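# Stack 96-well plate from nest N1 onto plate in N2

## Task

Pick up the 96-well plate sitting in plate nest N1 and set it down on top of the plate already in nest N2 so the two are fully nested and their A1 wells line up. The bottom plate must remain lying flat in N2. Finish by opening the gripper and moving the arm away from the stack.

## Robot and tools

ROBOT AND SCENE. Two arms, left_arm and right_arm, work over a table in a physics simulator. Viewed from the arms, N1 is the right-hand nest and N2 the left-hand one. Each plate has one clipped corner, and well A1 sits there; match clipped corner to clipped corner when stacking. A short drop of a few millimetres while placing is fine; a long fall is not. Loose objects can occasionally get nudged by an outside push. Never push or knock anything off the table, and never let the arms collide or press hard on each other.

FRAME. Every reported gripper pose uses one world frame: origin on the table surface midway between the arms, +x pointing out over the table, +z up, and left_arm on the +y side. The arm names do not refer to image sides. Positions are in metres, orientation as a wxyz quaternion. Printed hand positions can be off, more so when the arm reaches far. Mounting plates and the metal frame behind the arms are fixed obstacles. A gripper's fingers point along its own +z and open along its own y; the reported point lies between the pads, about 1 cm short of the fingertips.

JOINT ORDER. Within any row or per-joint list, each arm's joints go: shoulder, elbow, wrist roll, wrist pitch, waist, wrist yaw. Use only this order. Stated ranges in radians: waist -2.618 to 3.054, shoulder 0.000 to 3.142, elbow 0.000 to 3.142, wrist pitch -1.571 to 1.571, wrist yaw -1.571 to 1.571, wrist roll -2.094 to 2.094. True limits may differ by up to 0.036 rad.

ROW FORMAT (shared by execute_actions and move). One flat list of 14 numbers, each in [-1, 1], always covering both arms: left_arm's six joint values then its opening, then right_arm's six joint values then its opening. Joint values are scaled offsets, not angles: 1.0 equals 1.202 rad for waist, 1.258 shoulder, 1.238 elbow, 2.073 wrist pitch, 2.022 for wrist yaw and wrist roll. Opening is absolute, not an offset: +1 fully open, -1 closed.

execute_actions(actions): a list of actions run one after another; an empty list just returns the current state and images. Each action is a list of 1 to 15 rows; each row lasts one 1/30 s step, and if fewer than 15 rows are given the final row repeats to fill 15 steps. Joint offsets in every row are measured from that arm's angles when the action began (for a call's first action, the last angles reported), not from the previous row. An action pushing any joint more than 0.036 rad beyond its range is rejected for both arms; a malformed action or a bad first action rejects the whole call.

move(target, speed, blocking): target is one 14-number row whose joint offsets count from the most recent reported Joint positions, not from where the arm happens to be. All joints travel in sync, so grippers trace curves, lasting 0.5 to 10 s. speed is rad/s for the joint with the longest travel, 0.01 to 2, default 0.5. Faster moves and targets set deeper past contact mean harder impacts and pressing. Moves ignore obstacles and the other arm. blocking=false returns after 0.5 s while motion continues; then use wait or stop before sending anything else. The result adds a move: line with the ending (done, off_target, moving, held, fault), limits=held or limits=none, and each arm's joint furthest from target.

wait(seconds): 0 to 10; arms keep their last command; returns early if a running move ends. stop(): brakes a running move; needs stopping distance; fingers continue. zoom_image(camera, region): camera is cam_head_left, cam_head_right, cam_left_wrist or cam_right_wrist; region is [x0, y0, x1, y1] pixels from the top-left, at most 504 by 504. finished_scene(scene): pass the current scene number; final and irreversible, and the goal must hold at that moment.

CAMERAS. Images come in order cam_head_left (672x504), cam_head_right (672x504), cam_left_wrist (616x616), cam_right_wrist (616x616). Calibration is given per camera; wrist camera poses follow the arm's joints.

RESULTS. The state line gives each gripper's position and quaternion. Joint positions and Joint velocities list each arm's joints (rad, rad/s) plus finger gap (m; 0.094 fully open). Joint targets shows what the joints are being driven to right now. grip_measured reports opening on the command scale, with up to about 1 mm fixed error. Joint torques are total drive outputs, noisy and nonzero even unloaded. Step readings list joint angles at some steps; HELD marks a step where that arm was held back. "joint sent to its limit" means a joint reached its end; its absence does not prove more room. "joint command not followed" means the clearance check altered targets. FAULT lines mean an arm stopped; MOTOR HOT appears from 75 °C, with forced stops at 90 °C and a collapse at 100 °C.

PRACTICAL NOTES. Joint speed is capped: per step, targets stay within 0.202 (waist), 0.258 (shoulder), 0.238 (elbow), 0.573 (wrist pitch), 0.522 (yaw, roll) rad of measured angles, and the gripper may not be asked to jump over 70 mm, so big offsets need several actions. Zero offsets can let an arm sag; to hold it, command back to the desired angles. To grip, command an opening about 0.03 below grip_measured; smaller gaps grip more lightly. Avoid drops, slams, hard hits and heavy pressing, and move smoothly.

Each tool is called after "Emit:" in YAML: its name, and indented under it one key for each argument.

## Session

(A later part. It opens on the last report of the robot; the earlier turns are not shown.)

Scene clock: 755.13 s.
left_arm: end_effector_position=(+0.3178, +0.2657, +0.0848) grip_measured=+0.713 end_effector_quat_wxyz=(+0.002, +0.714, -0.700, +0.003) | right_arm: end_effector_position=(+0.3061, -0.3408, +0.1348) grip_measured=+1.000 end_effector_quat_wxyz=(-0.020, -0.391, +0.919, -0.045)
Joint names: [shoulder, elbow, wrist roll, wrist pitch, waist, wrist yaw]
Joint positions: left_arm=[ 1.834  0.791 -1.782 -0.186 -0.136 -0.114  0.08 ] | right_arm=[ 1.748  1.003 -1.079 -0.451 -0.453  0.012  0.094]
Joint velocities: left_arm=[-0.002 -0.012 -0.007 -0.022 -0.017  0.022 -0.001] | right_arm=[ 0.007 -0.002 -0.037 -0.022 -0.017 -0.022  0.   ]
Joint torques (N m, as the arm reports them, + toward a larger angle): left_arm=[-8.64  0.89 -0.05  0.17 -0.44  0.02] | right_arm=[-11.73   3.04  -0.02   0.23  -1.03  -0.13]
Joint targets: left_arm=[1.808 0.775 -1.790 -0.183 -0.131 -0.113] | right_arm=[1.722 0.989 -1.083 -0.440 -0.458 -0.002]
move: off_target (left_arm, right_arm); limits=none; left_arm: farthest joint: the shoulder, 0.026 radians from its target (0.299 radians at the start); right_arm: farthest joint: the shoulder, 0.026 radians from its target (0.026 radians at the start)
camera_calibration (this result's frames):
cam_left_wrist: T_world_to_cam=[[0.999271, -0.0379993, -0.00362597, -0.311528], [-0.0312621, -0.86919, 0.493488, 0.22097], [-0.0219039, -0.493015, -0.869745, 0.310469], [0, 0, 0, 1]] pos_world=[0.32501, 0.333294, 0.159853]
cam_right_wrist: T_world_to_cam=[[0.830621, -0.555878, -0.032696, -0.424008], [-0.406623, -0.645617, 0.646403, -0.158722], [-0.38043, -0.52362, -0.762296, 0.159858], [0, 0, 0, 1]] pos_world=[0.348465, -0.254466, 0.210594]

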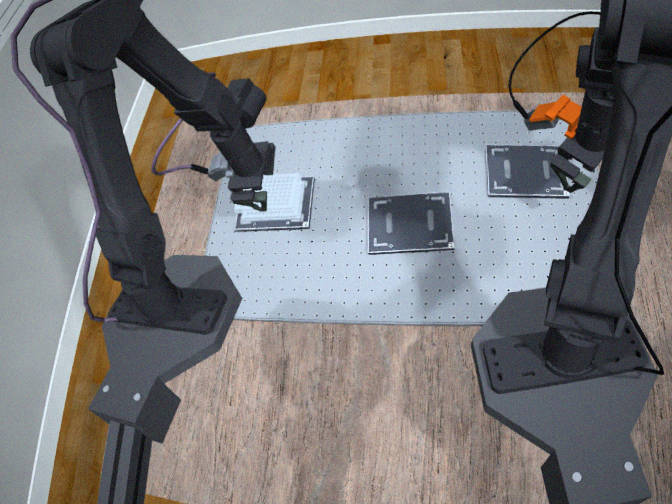

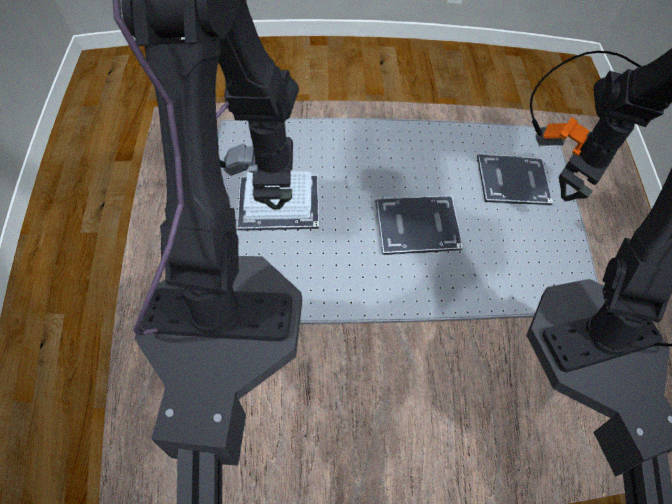

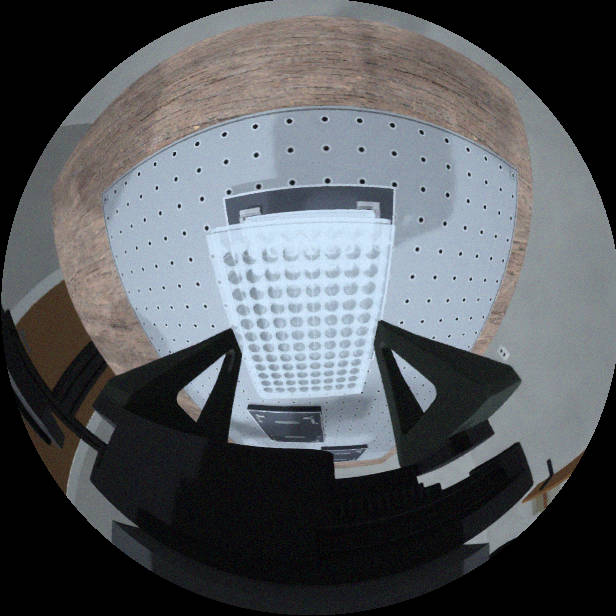

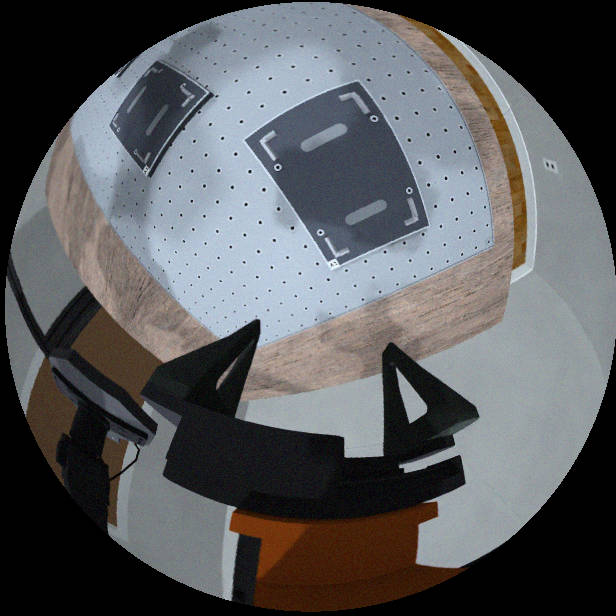

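Emit:
zoom_image:
  camera: "cam_left_wrist"
  region: [195, 170, 415, 270]

Region (195, 170, 415, 270) of cam_left_wrist's 616x616 image, scaled by 2.291, with more detail than that image has; it fills the top 229 rows of this view, and the rest is white.

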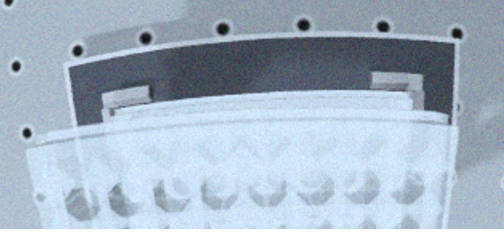

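Emit:
zoom_image:
  camera: "cam_left_wrist"
  region: [200, 195, 280, 245]

Emit:
zoom_image:
  camera: "cam_left_wrist"
  region: [330, 185, 410, 235]

Region (200, 195, 280, 245) of cam_left_wrist's 616x616 image, scaled by 6.300, with more detail than that image has; it fills the top 315 rows of this view, and the rest is white.

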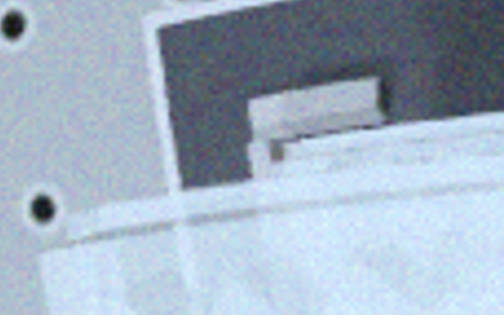

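Region (330, 185, 410, 235) of cam_left_wrist's 616x616 image, scaled by 6.300, with more detail than that image has; it fills the top 315 rows of this view, and the rest is white.

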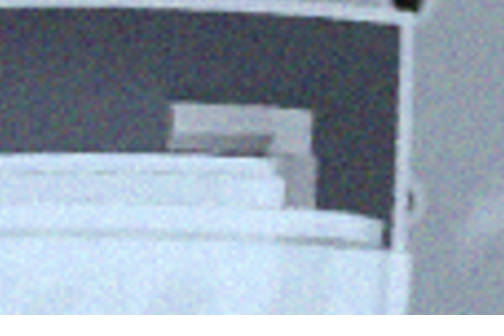

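Emit:
move:
  target: [0.0572, 0.0493, -0.004, 0.0236, 0.0225, 0.0064, 0.685, -0.0207, -0.0113, -0.002, 0.0053, -0.004, -0.007, 1]
  speed: 0.08

Scene clock: 808.63 s.
left_arm: end_effector_position=(+0.3289, +0.2671, +0.0714) grip_measured=+0.713 end_effector_quat_wxyz=(+0.000, +0.721, -0.692, +0.010) | right_arm: end_effector_position=(+0.3061, -0.3408, +0.1348) grip_measured=+1.000 end_effector_quat_wxyz=(-0.020, -0.391, +0.919, -0.045)
Joint names: [shoulder, elbow, wrist roll, wrist pitch, waist, wrist yaw]
Joint positions: left_arm=[ 1.899  0.826 -1.782 -0.142 -0.116 -0.102  0.08 ] | right_arm=[ 1.748  1.003 -1.079 -0.451 -0.453  0.012  0.094]
Joint velocities: left_arm=[ 0.002 -0.017 -0.081  0.022  0.017  0.037 -0.001] | right_arm=[-0.002 -0.002  0.007  0.066 -0.007 -0.022  0.   ]
Joint torques (N m, as the arm reports them, + toward a larger angle): left_arm=[-6.59  3.55 -0.06  0.22 -0.32  0.03] | right_arm=[-11.74   3.07  -0.02   0.23  -1.02  -0.13]
Joint targets: left_arm=[1.906 0.852 -1.789 -0.137 -0.109 -0.101] | right_arm=[1.722 0.989 -1.083 -0.440 -0.458 -0.002]
move: off_target (left_arm, right_arm); limits=none; left_arm: farthest joint: the elbow, 0.026 radians from its target (0.061 radians at the start); right_arm: farthest joint: the shoulder, 0.026 radians from its target (0.026 radians at the start)
camera_calibration (this result's frames):
cam_left_wrist: T_world_to_cam=[[0.999809, -0.0172643, 0.00914535, -0.329176], [-0.0195241, -0.865933, 0.499779, 0.224007], [-0.000709049, -0.499862, -0.866105, 0.294276], [0, 0, 0, 1]] pos_world=[0.333696, 0.33539, 0.14593]
cam_right_wrist: T_world_to_cam=[[0.830621, -0.555878, -0.032696, -0.424008], [-0.406623, -0.645617, 0.646403, -0.158722], [-0.38043, -0.52362, -0.762296, 0.159858], [0, 0, 0, 1]] pos_world=[0.348465, -0.254466, 0.210594]

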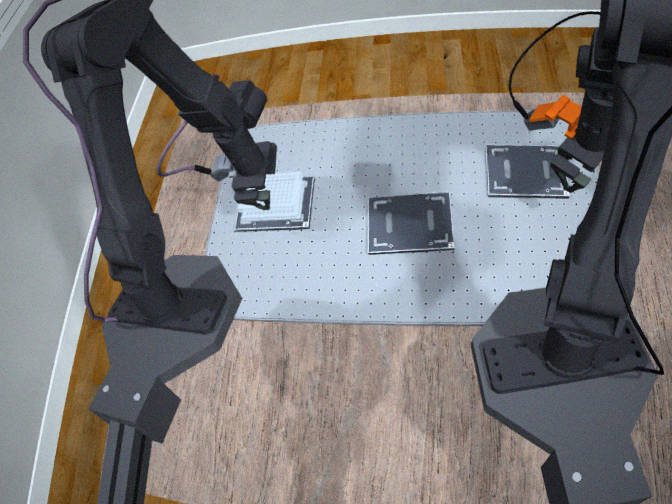

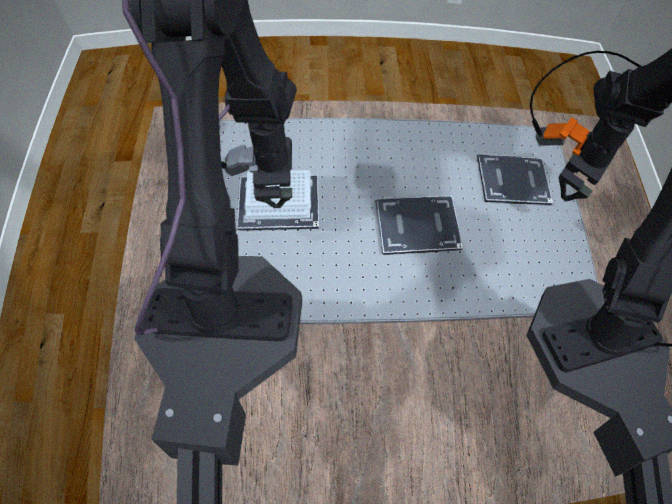

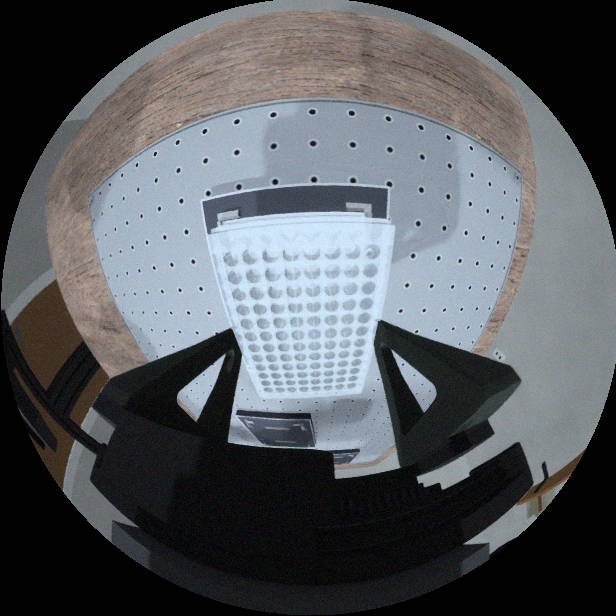

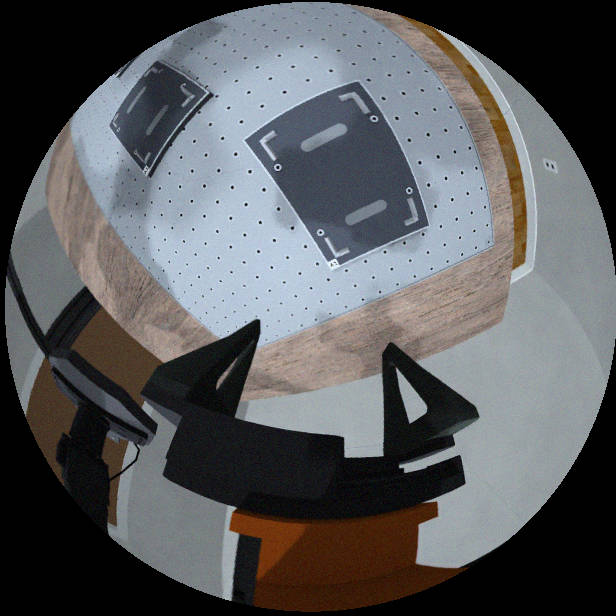

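Emit:
zoom_image:
  camera: "cam_left_wrist"
  region: [190, 190, 270, 250]

Emit:
zoom_image:
  camera: "cam_left_wrist"
  region: [330, 185, 410, 245]

Region (190, 190, 270, 250) of cam_left_wrist's 616x616 image, scaled by 6.300, with more detail than that image has; it fills the top 378 rows of this view, and the rest is white.

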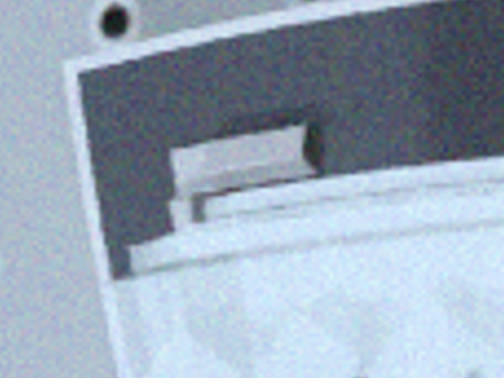

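Region (330, 185, 410, 245) of cam_left_wrist's 616x616 image, scaled by 6.300, with more detail than that image has; it fills the top 378 rows of this view, and the rest is white.

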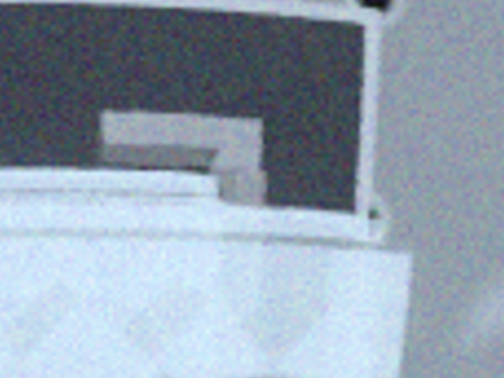

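Emit:
move:
  target: [0.0294, 0.0194, -0.0035, 0.0077, 0.004, -0.0094, 0.685, -0.0207, -0.0113, -0.002, 0.0053, -0.004, -0.007, 1]
  speed: 0.04

Scene clock: 852.77 s.
left_arm: end_effector_position=(+0.3238, +0.2680, +0.0637) grip_measured=+0.713 end_effector_quat_wxyz=(+0.003, +0.721, -0.693, +0.001) | right_arm: end_effector_position=(+0.3061, -0.3407, +0.1348) grip_measured=+1.000 end_effector_quat_wxyz=(-0.020, -0.391, +0.919, -0.045)
Joint names: [shoulder, elbow, wrist roll, wrist pitch, waist, wrist yaw]
Joint positions: left_arm=[ 1.928  0.826 -1.782 -0.13  -0.116 -0.108  0.08 ] | right_arm=[ 1.748  1.003 -1.079 -0.451 -0.453  0.012  0.094]
Joint velocities: left_arm=[ 0.007 -0.027 -0.081  0.007  0.002 -0.037 -0.   ] | right_arm=[ 0.002 -0.002 -0.022 -0.007  0.002 -0.037  0.   ]
Joint torques (N m, as the arm reports them, + toward a larger angle): left_arm=[-6.63  3.28 -0.05  0.18 -0.49 -0.07] | right_arm=[-11.71   3.07  -0.03   0.23  -1.05  -0.13]
Joint targets: left_arm=[1.936 0.850 -1.789 -0.126 -0.111 -0.121] | right_arm=[1.722 0.989 -1.083 -0.440 -0.458 -0.002]
move: off_target (left_arm, right_arm); limits=none; left_arm: farthest joint: the elbow, 0.024 radians from its target (0.024 radians at the start); right_arm: farthest joint: the shoulder, 0.026 radians from its target (0.026 radians at the start)
camera_calibration (this result's frames):
cam_left_wrist: T_world_to_cam=[[0.999789, -0.0192268, -0.0072713, -0.322401], [-0.013146, -0.869992, 0.49289, 0.22803], [-0.0158027, -0.49269, -0.870061, 0.291342], [0, 0, 0, 1]] pos_world=[0.329935, 0.335727, 0.138748]
cam_right_wrist: T_world_to_cam=[[0.830629, -0.555858, -0.032815, -0.423967], [-0.406683, -0.645858, 0.646124, -0.158695], [-0.380347, -0.523344, -0.762527, 0.159994], [0, 0, 0, 1]] pos_world=[0.348474, -0.254428, 0.210624]

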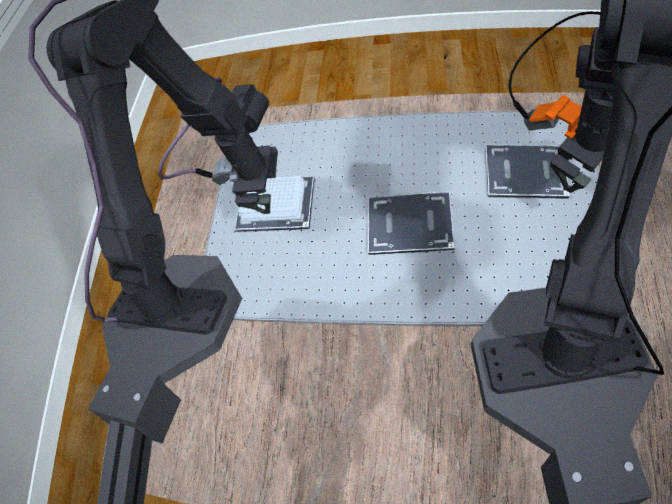

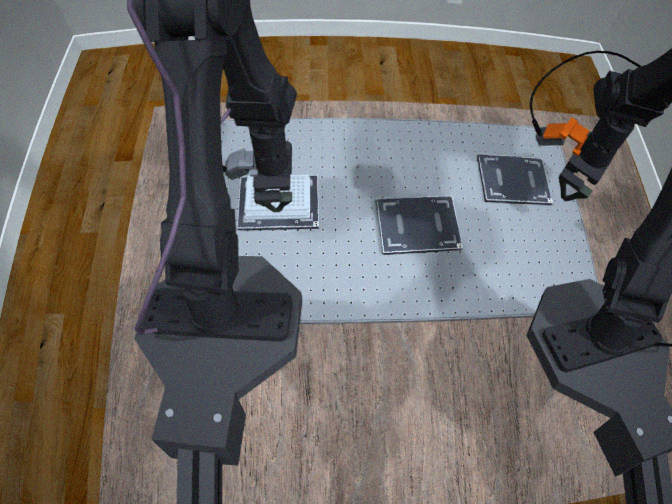

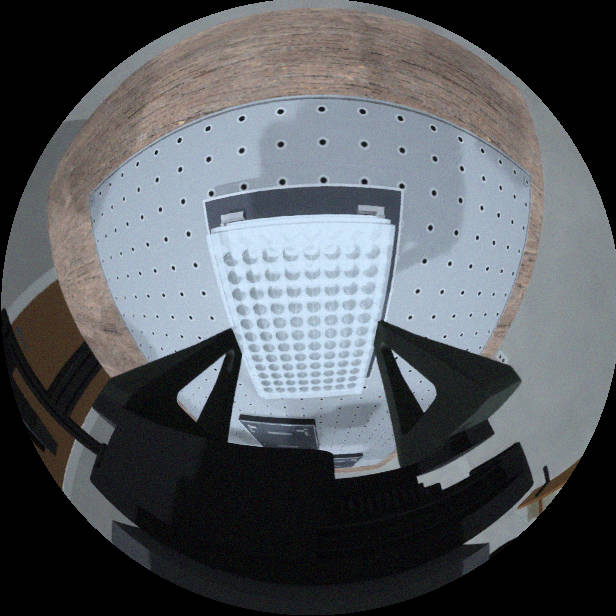

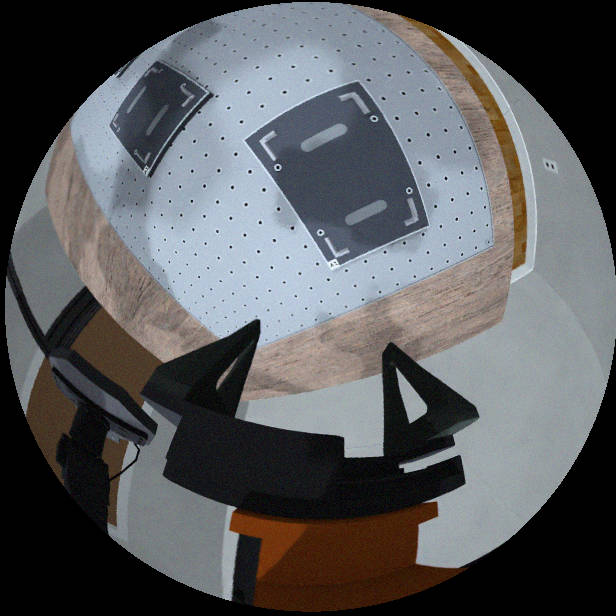

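Emit:
execute_actions:
  actions: []

Scene clock: 862.77 s.
left_arm: end_effector_position=(+0.3240, +0.2681, +0.0637) grip_measured=+0.713 end_effector_quat_wxyz=(+0.003, +0.721, -0.693, +0.002) | right_arm: end_effector_position=(+0.3061, -0.3407, +0.1348) grip_measured=+1.000 end_effector_quat_wxyz=(-0.020, -0.391, +0.919, -0.045)
Joint names: [shoulder, elbow, wrist roll, wrist pitch, waist, wrist yaw]
Joint positions: left_arm=[ 1.928  0.826 -1.782 -0.129 -0.116 -0.108  0.08 ] | right_arm=[ 1.748  1.003 -1.079 -0.451 -0.453  0.012  0.094]
Joint velocities: left_arm=[ 0.007 -0.012  0.007 -0.037  0.002 -0.007  0.001] | right_arm=[ 0.002  0.007 -0.081 -0.037 -0.007 -0.007  0.   ]
Joint torques (N m, as the arm reports them, + toward a larger angle): left_arm=[-6.62  3.28 -0.05  0.17 -0.49 -0.11] | right_arm=[-11.75   3.03  -0.03   0.22  -1.04  -0.14]
Joint targets: left_arm=[1.936 0.850 -1.789 -0.126 -0.111 -0.121] | right_arm=[1.722 0.989 -1.083 -0.440 -0.458 -0.002]
camera_calibration (this result's frames):
cam_left_wrist: T_world_to_cam=[[0.999796, -0.0191387, -0.0064641, -0.322676], [-0.013471, -0.870115, 0.492665, 0.228215], [-0.0150535, -0.492477, -0.870195, 0.291071], [0, 0, 0, 1]] pos_world=[0.330066, 0.335744, 0.138769]
cam_right_wrist: T_world_to_cam=[[0.830629, -0.555858, -0.032815, -0.423967], [-0.406683, -0.645858, 0.646124, -0.158695], [-0.380347, -0.523344, -0.762527, 0.159994], [0, 0, 0, 1]] pos_world=[0.348474, -0.254428, 0.210624]

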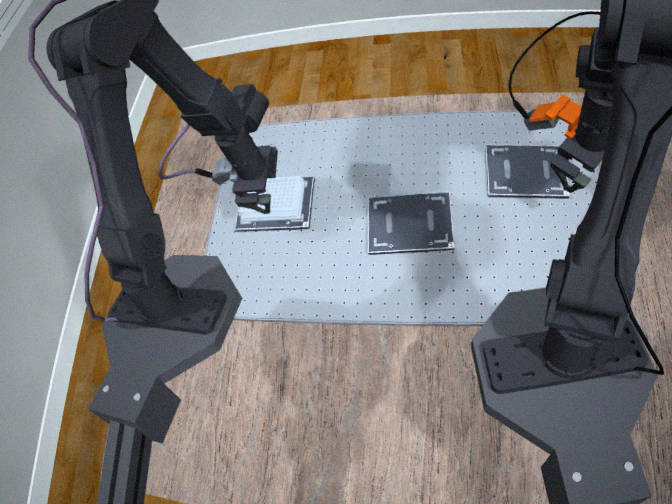

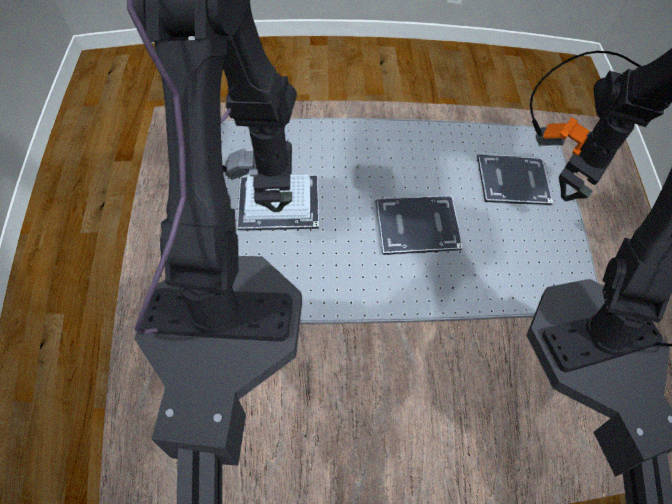

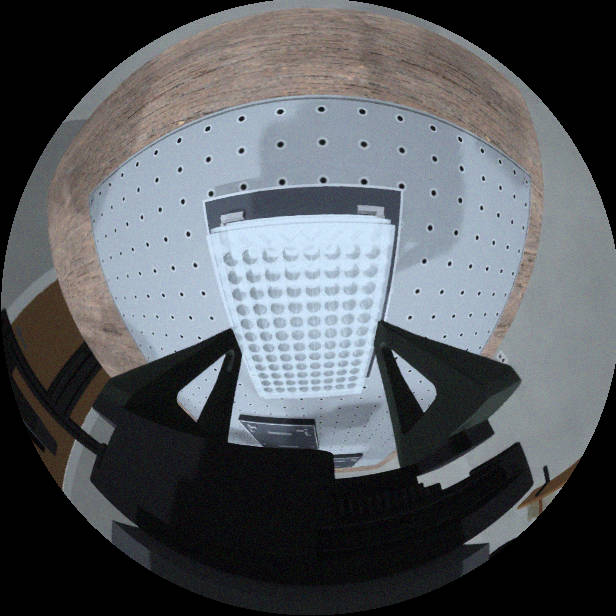

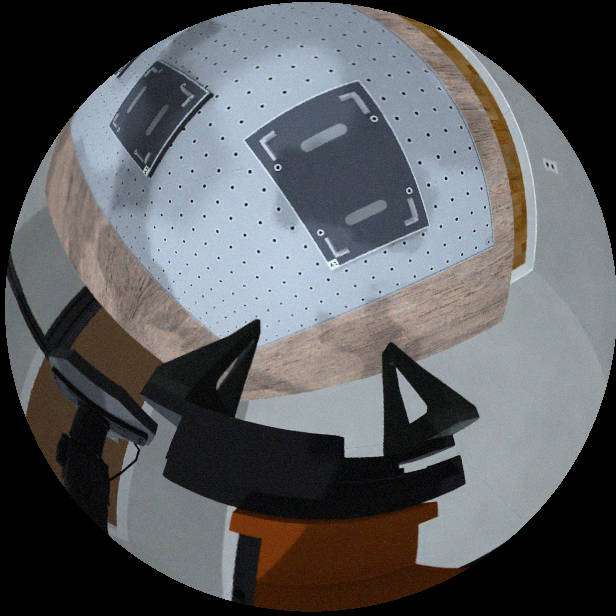

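Emit:
zoom_image:
  camera: "cam_left_wrist"
  region: [190, 190, 270, 250]

Emit:
zoom_image:
  camera: "cam_left_wrist"
  region: [330, 185, 410, 245]

Region (190, 190, 270, 250) of cam_left_wrist's 616x616 image, scaled by 6.300, with more detail than that image has; it fills the top 378 rows of this view, and the rest is white.

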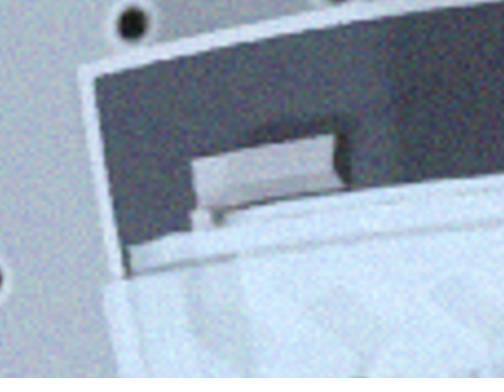

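Region (330, 185, 410, 245) of cam_left_wrist's 616x616 image, scaled by 6.300, with more detail than that image has; it fills the top 378 rows of this view, and the rest is white.

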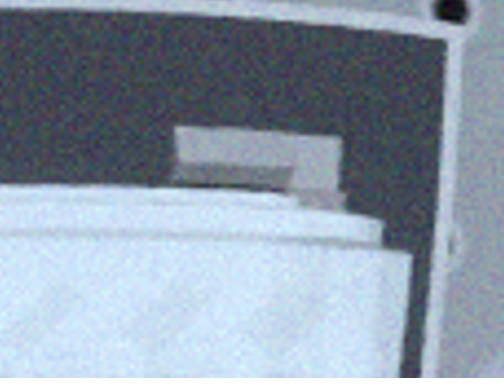

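Emit:
zoom_image:
  camera: "cam_left_wrist"
  region: [200, 210, 240, 240]

Emit:
zoom_image:
  camera: "cam_left_wrist"
  region: [360, 200, 400, 230]

Region (200, 210, 240, 240) of cam_left_wrist's 616x616 image, scaled by 12.600, with more detail than that image has; it fills the top 378 rows of this view, and the rest is white.

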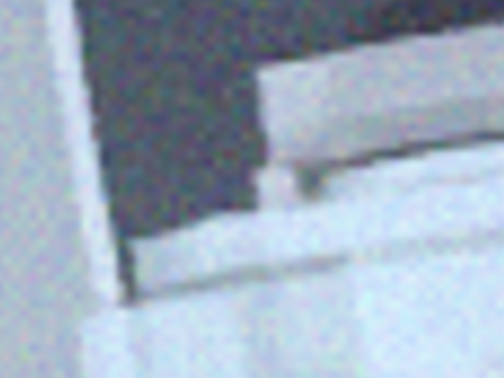

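Region (360, 200, 400, 230) of cam_left_wrist's 616x616 image, scaled by 12.600, with more detail than that image has; it fills the top 378 rows of this view, and the rest is white.

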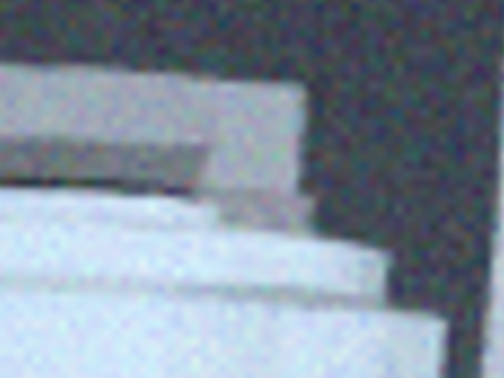

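Emit:
execute_actions:
  actions:
    - [[0.005,0.0194,-0.0035,0.0014,0.0100,-0.0064,0.685,-0.0207,-0.0113,-0.002,0.0053,-0.004,-0.007,1]]

Scene clock: 923.03 s.
left_arm: end_effector_position=(+0.3242, +0.2698, +0.0635) grip_measured=+0.713 end_effector_quat_wxyz=(+0.002, +0.722, -0.691, +0.001) | right_arm: end_effector_position=(+0.3061, -0.3407, +0.1348) grip_measured=+1.000 end_effector_quat_wxyz=(-0.020, -0.391, +0.919, -0.045)
Joint names: [shoulder, elbow, wrist roll, wrist pitch, waist, wrist yaw]
Joint positions: left_arm=[ 1.928  0.826 -1.782 -0.129 -0.111 -0.108  0.08 ] | right_arm=[ 1.748  1.003 -1.079 -0.451 -0.453  0.012  0.094]
Joint velocities: left_arm=[-0.007  0.002  0.022 -0.007 -0.012 -0.081  0.   ] | right_arm=[-0.002 -0.012  0.022  0.022  0.002  0.037  0.   ]
Joint torques (N m, as the arm reports them, + toward a larger angle): left_arm=[-6.73  3.28 -0.05  0.17 -0.32 -0.1 ] | right_arm=[-11.77   3.04  -0.03   0.23  -0.99  -0.15]
Joint targets: left_arm=[1.934 0.850 -1.789 -0.126 -0.104 -0.121] | right_arm=[1.722 0.989 -1.083 -0.440 -0.458 -0.002]
Step readings (joint positions):
0: left_arm=[1.928 0.826 -1.782 -0.129 -0.116 -0.108] | right_arm=[1.748 1.003 -1.079 -0.451 -0.453 0.012]
1: left_arm=[1.928 0.826 -1.782 -0.129 -0.116 -0.108] | right_arm=[1.748 1.003 -1.079 -0.451 -0.453 0.012]
2: left_arm=[1.928 0.826 -1.782 -0.129 -0.115 -0.108] | right_arm=[1.748 1.003 -1.079 -0.451 -0.453 0.012]
4: left_arm=[1.928 0.826 -1.782 -0.129 -0.112 -0.108] | right_arm=[1.748 1.003 -1.079 -0.451 -0.453 0.012]
8: left_arm=[1.928 0.826 -1.782 -0.129 -0.111 -0.108] | right_arm=[1.748 1.003 -1.079 -0.451 -0.453 0.012]
15: Joint positions above
camera_calibration (this result's frames):
cam_left_wrist: T_world_to_cam=[[0.999872, -0.0144836, -0.00673384, -0.324113], [-0.00930915, -0.871015, 0.491169, 0.228823], [-0.0129792, -0.491043, -0.871039, 0.29079], [0, 0, 0, 1]] pos_world=[0.329976, 0.337405, 0.138716]
cam_right_wrist: T_world_to_cam=[[0.830629, -0.555858, -0.032815, -0.423967], [-0.406683, -0.645858, 0.646124, -0.158695], [-0.380347, -0.523344, -0.762527, 0.159994], [0, 0, 0, 1]] pos_world=[0.348474, -0.254428, 0.210624]

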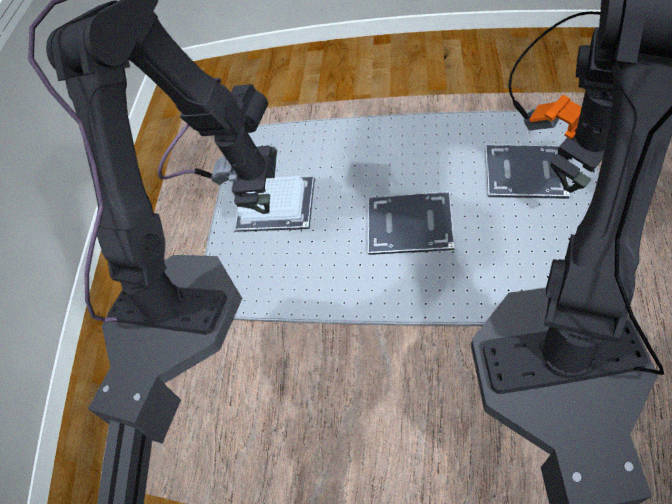

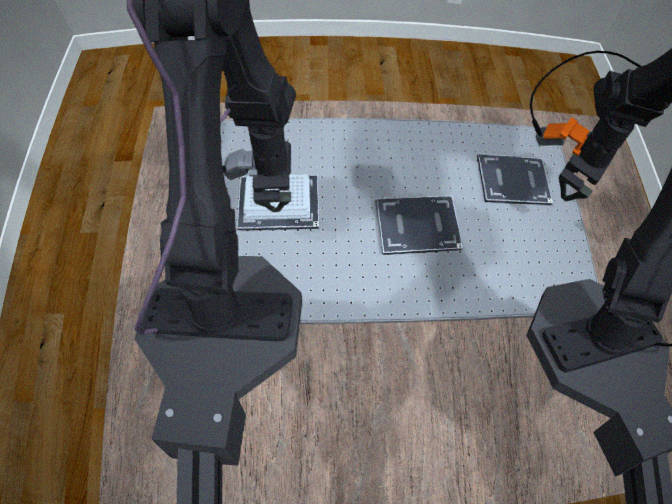

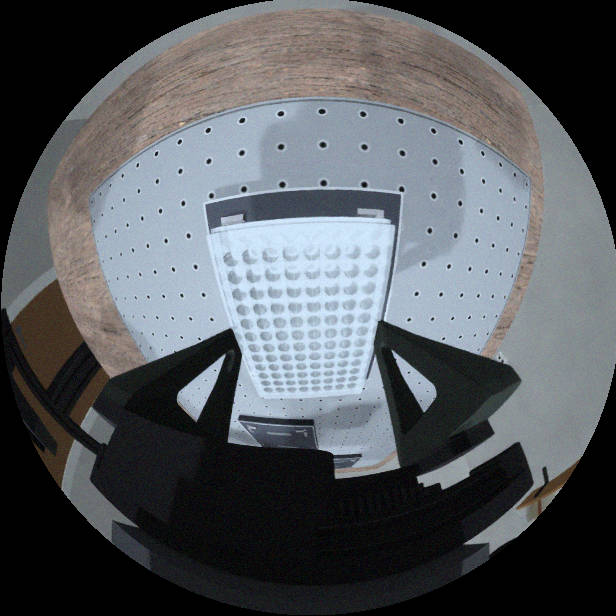

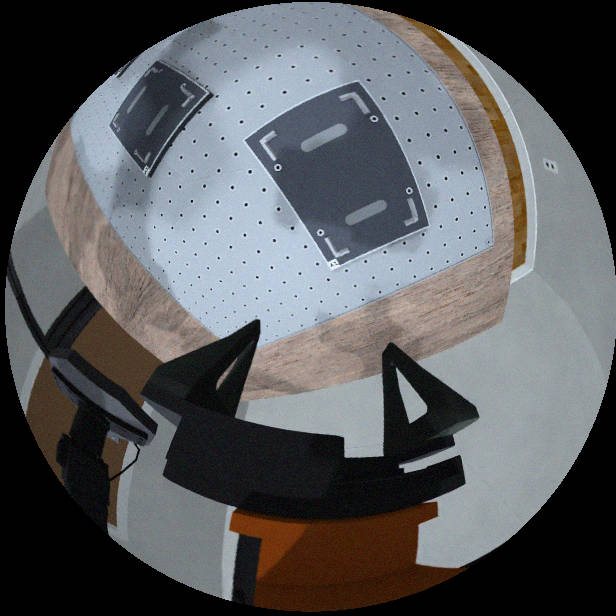

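Emit:
zoom_image:
  camera: "cam_left_wrist"
  region: [200, 210, 240, 240]

Emit:
zoom_image:
  camera: "cam_left_wrist"
  region: [360, 200, 400, 230]

Region (200, 210, 240, 240) of cam_left_wrist's 616x616 image, scaled by 12.600, with more detail than that image has; it fills the top 378 rows of this view, and the rest is white.

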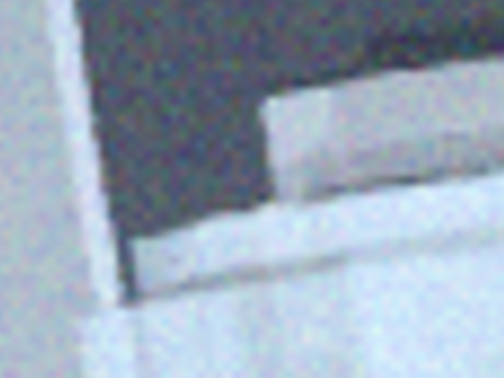

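Region (360, 200, 400, 230) of cam_left_wrist's 616x616 image, scaled by 12.600, with more detail than that image has; it fills the top 378 rows of this view, and the rest is white.

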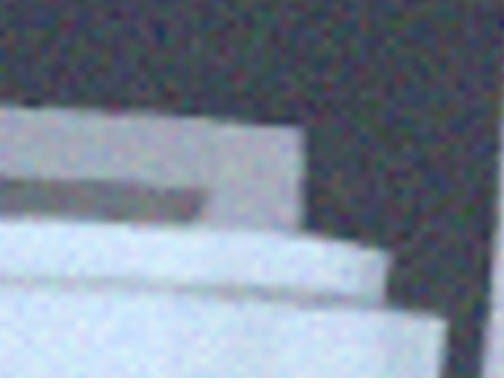

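Emit:
move:
  target: [0.0150,0.0194,-0.0035,0.0092,0.0058,-0.0064,0.685,-0.0207,-0.0113,-0.002,0.0053,-0.004,-0.007,1]
  speed: 0.02

Scene clock: 937.07 s.
left_arm: end_effector_position=(+0.3259, +0.2694, +0.0617) grip_measured=+0.713 end_effector_quat_wxyz=(-0.000, +0.723, -0.691, +0.004) | right_arm: end_effector_position=(+0.3061, -0.3407, +0.1348) grip_measured=+1.000 end_effector_quat_wxyz=(-0.020, -0.391, +0.919, -0.045)
Joint names: [shoulder, elbow, wrist roll, wrist pitch, waist, wrist yaw]
Joint positions: left_arm=[ 1.935  0.826 -1.782 -0.114 -0.111 -0.108  0.08 ] | right_arm=[ 1.748  1.003 -1.079 -0.451 -0.453  0.011  0.094]
Joint velocities: left_arm=[-0.017  0.017  0.007 -0.007 -0.012 -0.022 -0.   ] | right_arm=[-0.002 -0.002 -0.022  0.095  0.012 -0.081  0.   ]
Joint torques (N m, as the arm reports them, + toward a larger angle): left_arm=[-6.46  3.27 -0.05  0.2  -0.34 -0.1 ] | right_arm=[-11.74   3.03  -0.02   0.22  -1.04  -0.14]
Joint targets: left_arm=[1.947 0.850 -1.789 -0.110 -0.104 -0.121] | right_arm=[1.722 0.989 -1.083 -0.440 -0.458 -0.003]
move: off_target (left_arm, right_arm); limits=none; left_arm: farthest joint: the elbow, 0.024 radians from its target (0.024 radians at the start); right_arm: farthest joint: the shoulder, 0.026 radians from its target (0.026 radians at the start)
camera_calibration (this result's frames):
cam_left_wrist: T_world_to_cam=[[0.999907, -0.0135874, 0.00119161, -0.326562], [-0.0124159, -0.870559, 0.491908, 0.230228], [-0.00564636, -0.491877, -0.870646, 0.286782], [0, 0, 0, 1]] pos_world=[0.331009, 0.337051, 0.136824]
cam_right_wrist: T_world_to_cam=[[0.830638, -0.555838, -0.032934, -0.423926], [-0.406743, -0.646099, 0.645845, -0.158667], [-0.380264, -0.523068, -0.762758, 0.16013], [0, 0, 0, 1]] pos_world=[0.348484, -0.25439, 0.210653]

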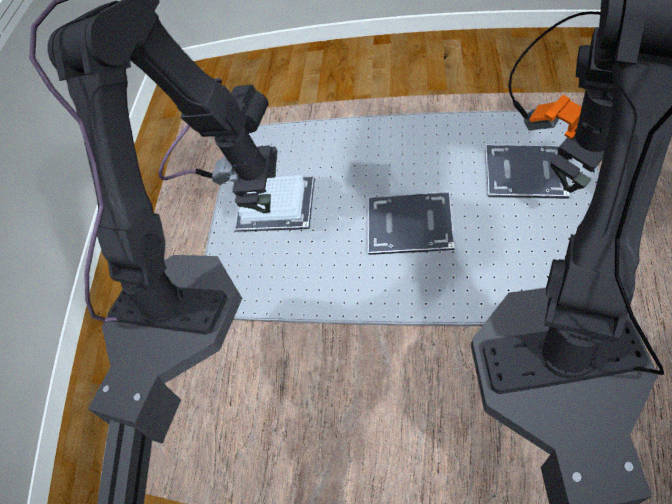

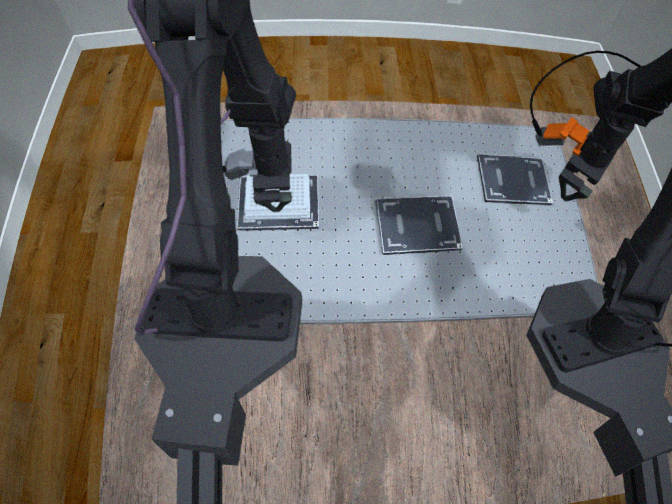

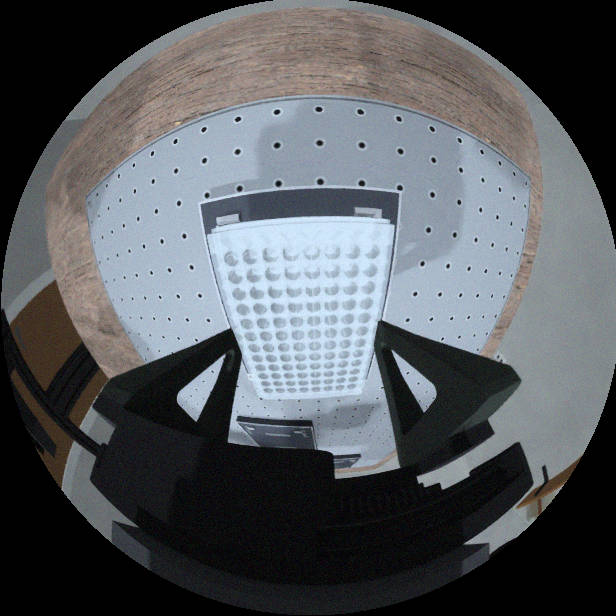

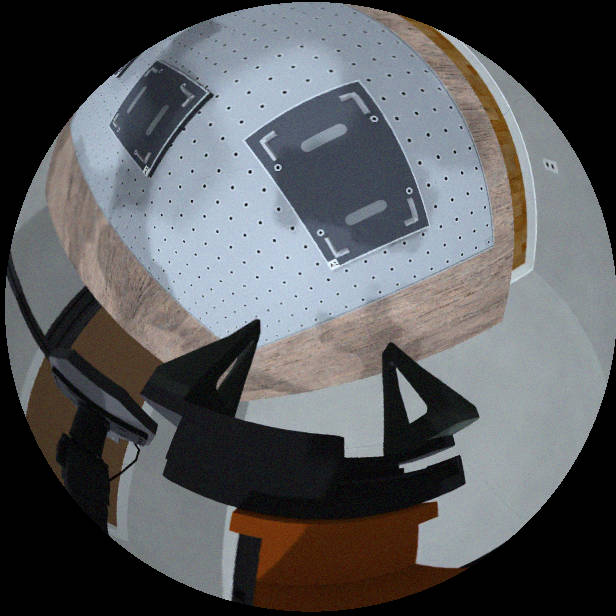

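Emit:
execute_actions:
  actions:
    - [[0.004,0.0194,-0.0035,-0.0096,0.0058,-0.0064,0.685,-0.0207,-0.0113,-0.002,0.0053,-0.004,-0.007,1]]

Scene clock: 944.17 s.
left_arm: end_effector_position=(+0.3258, +0.2694, +0.0617) grip_measured=+0.713 end_effector_quat_wxyz=(-0.000, +0.723, -0.691, +0.004) | right_arm: end_effector_position=(+0.3061, -0.3407, +0.1348) grip_measured=+1.000 end_effector_quat_wxyz=(-0.020, -0.391, +0.919, -0.045)
Joint names: [shoulder, elbow, wrist roll, wrist pitch, waist, wrist yaw]
Joint positions: left_arm=[ 1.935  0.826 -1.782 -0.114 -0.111 -0.108  0.08 ] | right_arm=[ 1.748  1.003 -1.079 -0.451 -0.453  0.011  0.094]
Joint velocities: left_arm=[-0.007 -0.022 -0.066  0.081  0.007  0.022  0.001] | right_arm=[-0.022  0.007 -0.037 -0.051 -0.012  0.022  0.   ]
Joint torques (N m, as the arm reports them, + toward a larger angle): left_arm=[-6.83  3.27 -0.05 -0.03 -0.34 -0.1 ] | right_arm=[-11.75   3.07  -0.02   0.22  -1.02  -0.14]
Joint targets: left_arm=[1.940 0.850 -1.789 -0.134 -0.104 -0.121] | right_arm=[1.722 0.989 -1.083 -0.440 -0.458 -0.003]
Step readings (joint positions):
0: left_arm=[1.935 0.826 -1.782 -0.114 -0.111 -0.108] | right_arm=[1.748 1.003 -1.079 -0.451 -0.453 0.011]
1: left_arm=[1.935 0.826 -1.782 -0.114 -0.111 -0.108] | right_arm=[1.748 1.003 -1.079 -0.451 -0.453 0.011]
2: left_arm=[1.935 0.826 -1.782 -0.114 -0.111 -0.108] | right_arm=[1.748 1.003 -1.079 -0.451 -0.453 0.011]
4: left_arm=[1.935 0.826 -1.782 -0.114 -0.111 -0.108] | right_arm=[1.748 1.003 -1.079 -0.451 -0.453 0.011]
8: left_arm=[1.935 0.826 -1.782 -0.114 -0.111 -0.108] | right_arm=[1.748 1.003 -1.079 -0.451 -0.453 0.011]
15: Joint positions above
camera_calibration (this result's frames):
cam_left_wrist: T_world_to_cam=[[0.999907, -0.0136302, 0.000816997, -0.326434], [-0.0122693, -0.870589, 0.491858, 0.230204], [-0.00599284, -0.491822, -0.870675, 0.286888], [0, 0, 0, 1]] pos_world=[0.330947, 0.337062, 0.136826]
cam_right_wrist: T_world_to_cam=[[0.830638, -0.555838, -0.032934, -0.423926], [-0.406743, -0.646099, 0.645845, -0.158667], [-0.380264, -0.523068, -0.762758, 0.16013], [0, 0, 0, 1]] pos_world=[0.348484, -0.25439, 0.210653]

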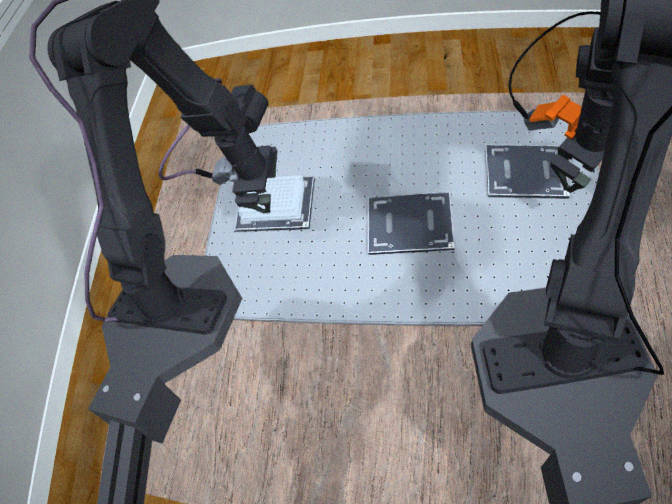

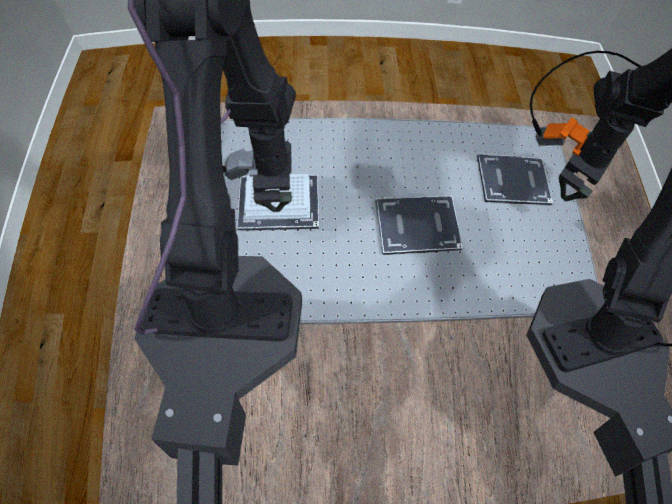

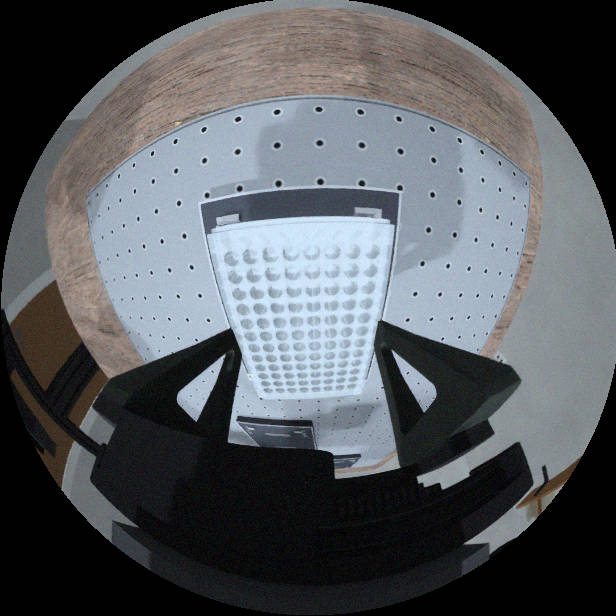

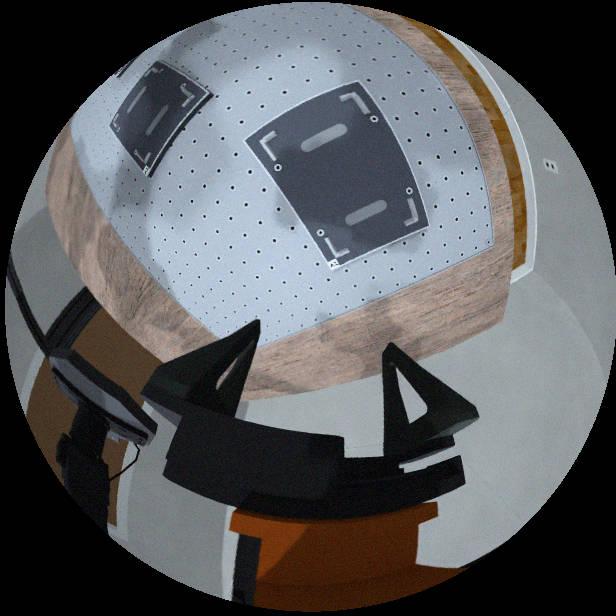

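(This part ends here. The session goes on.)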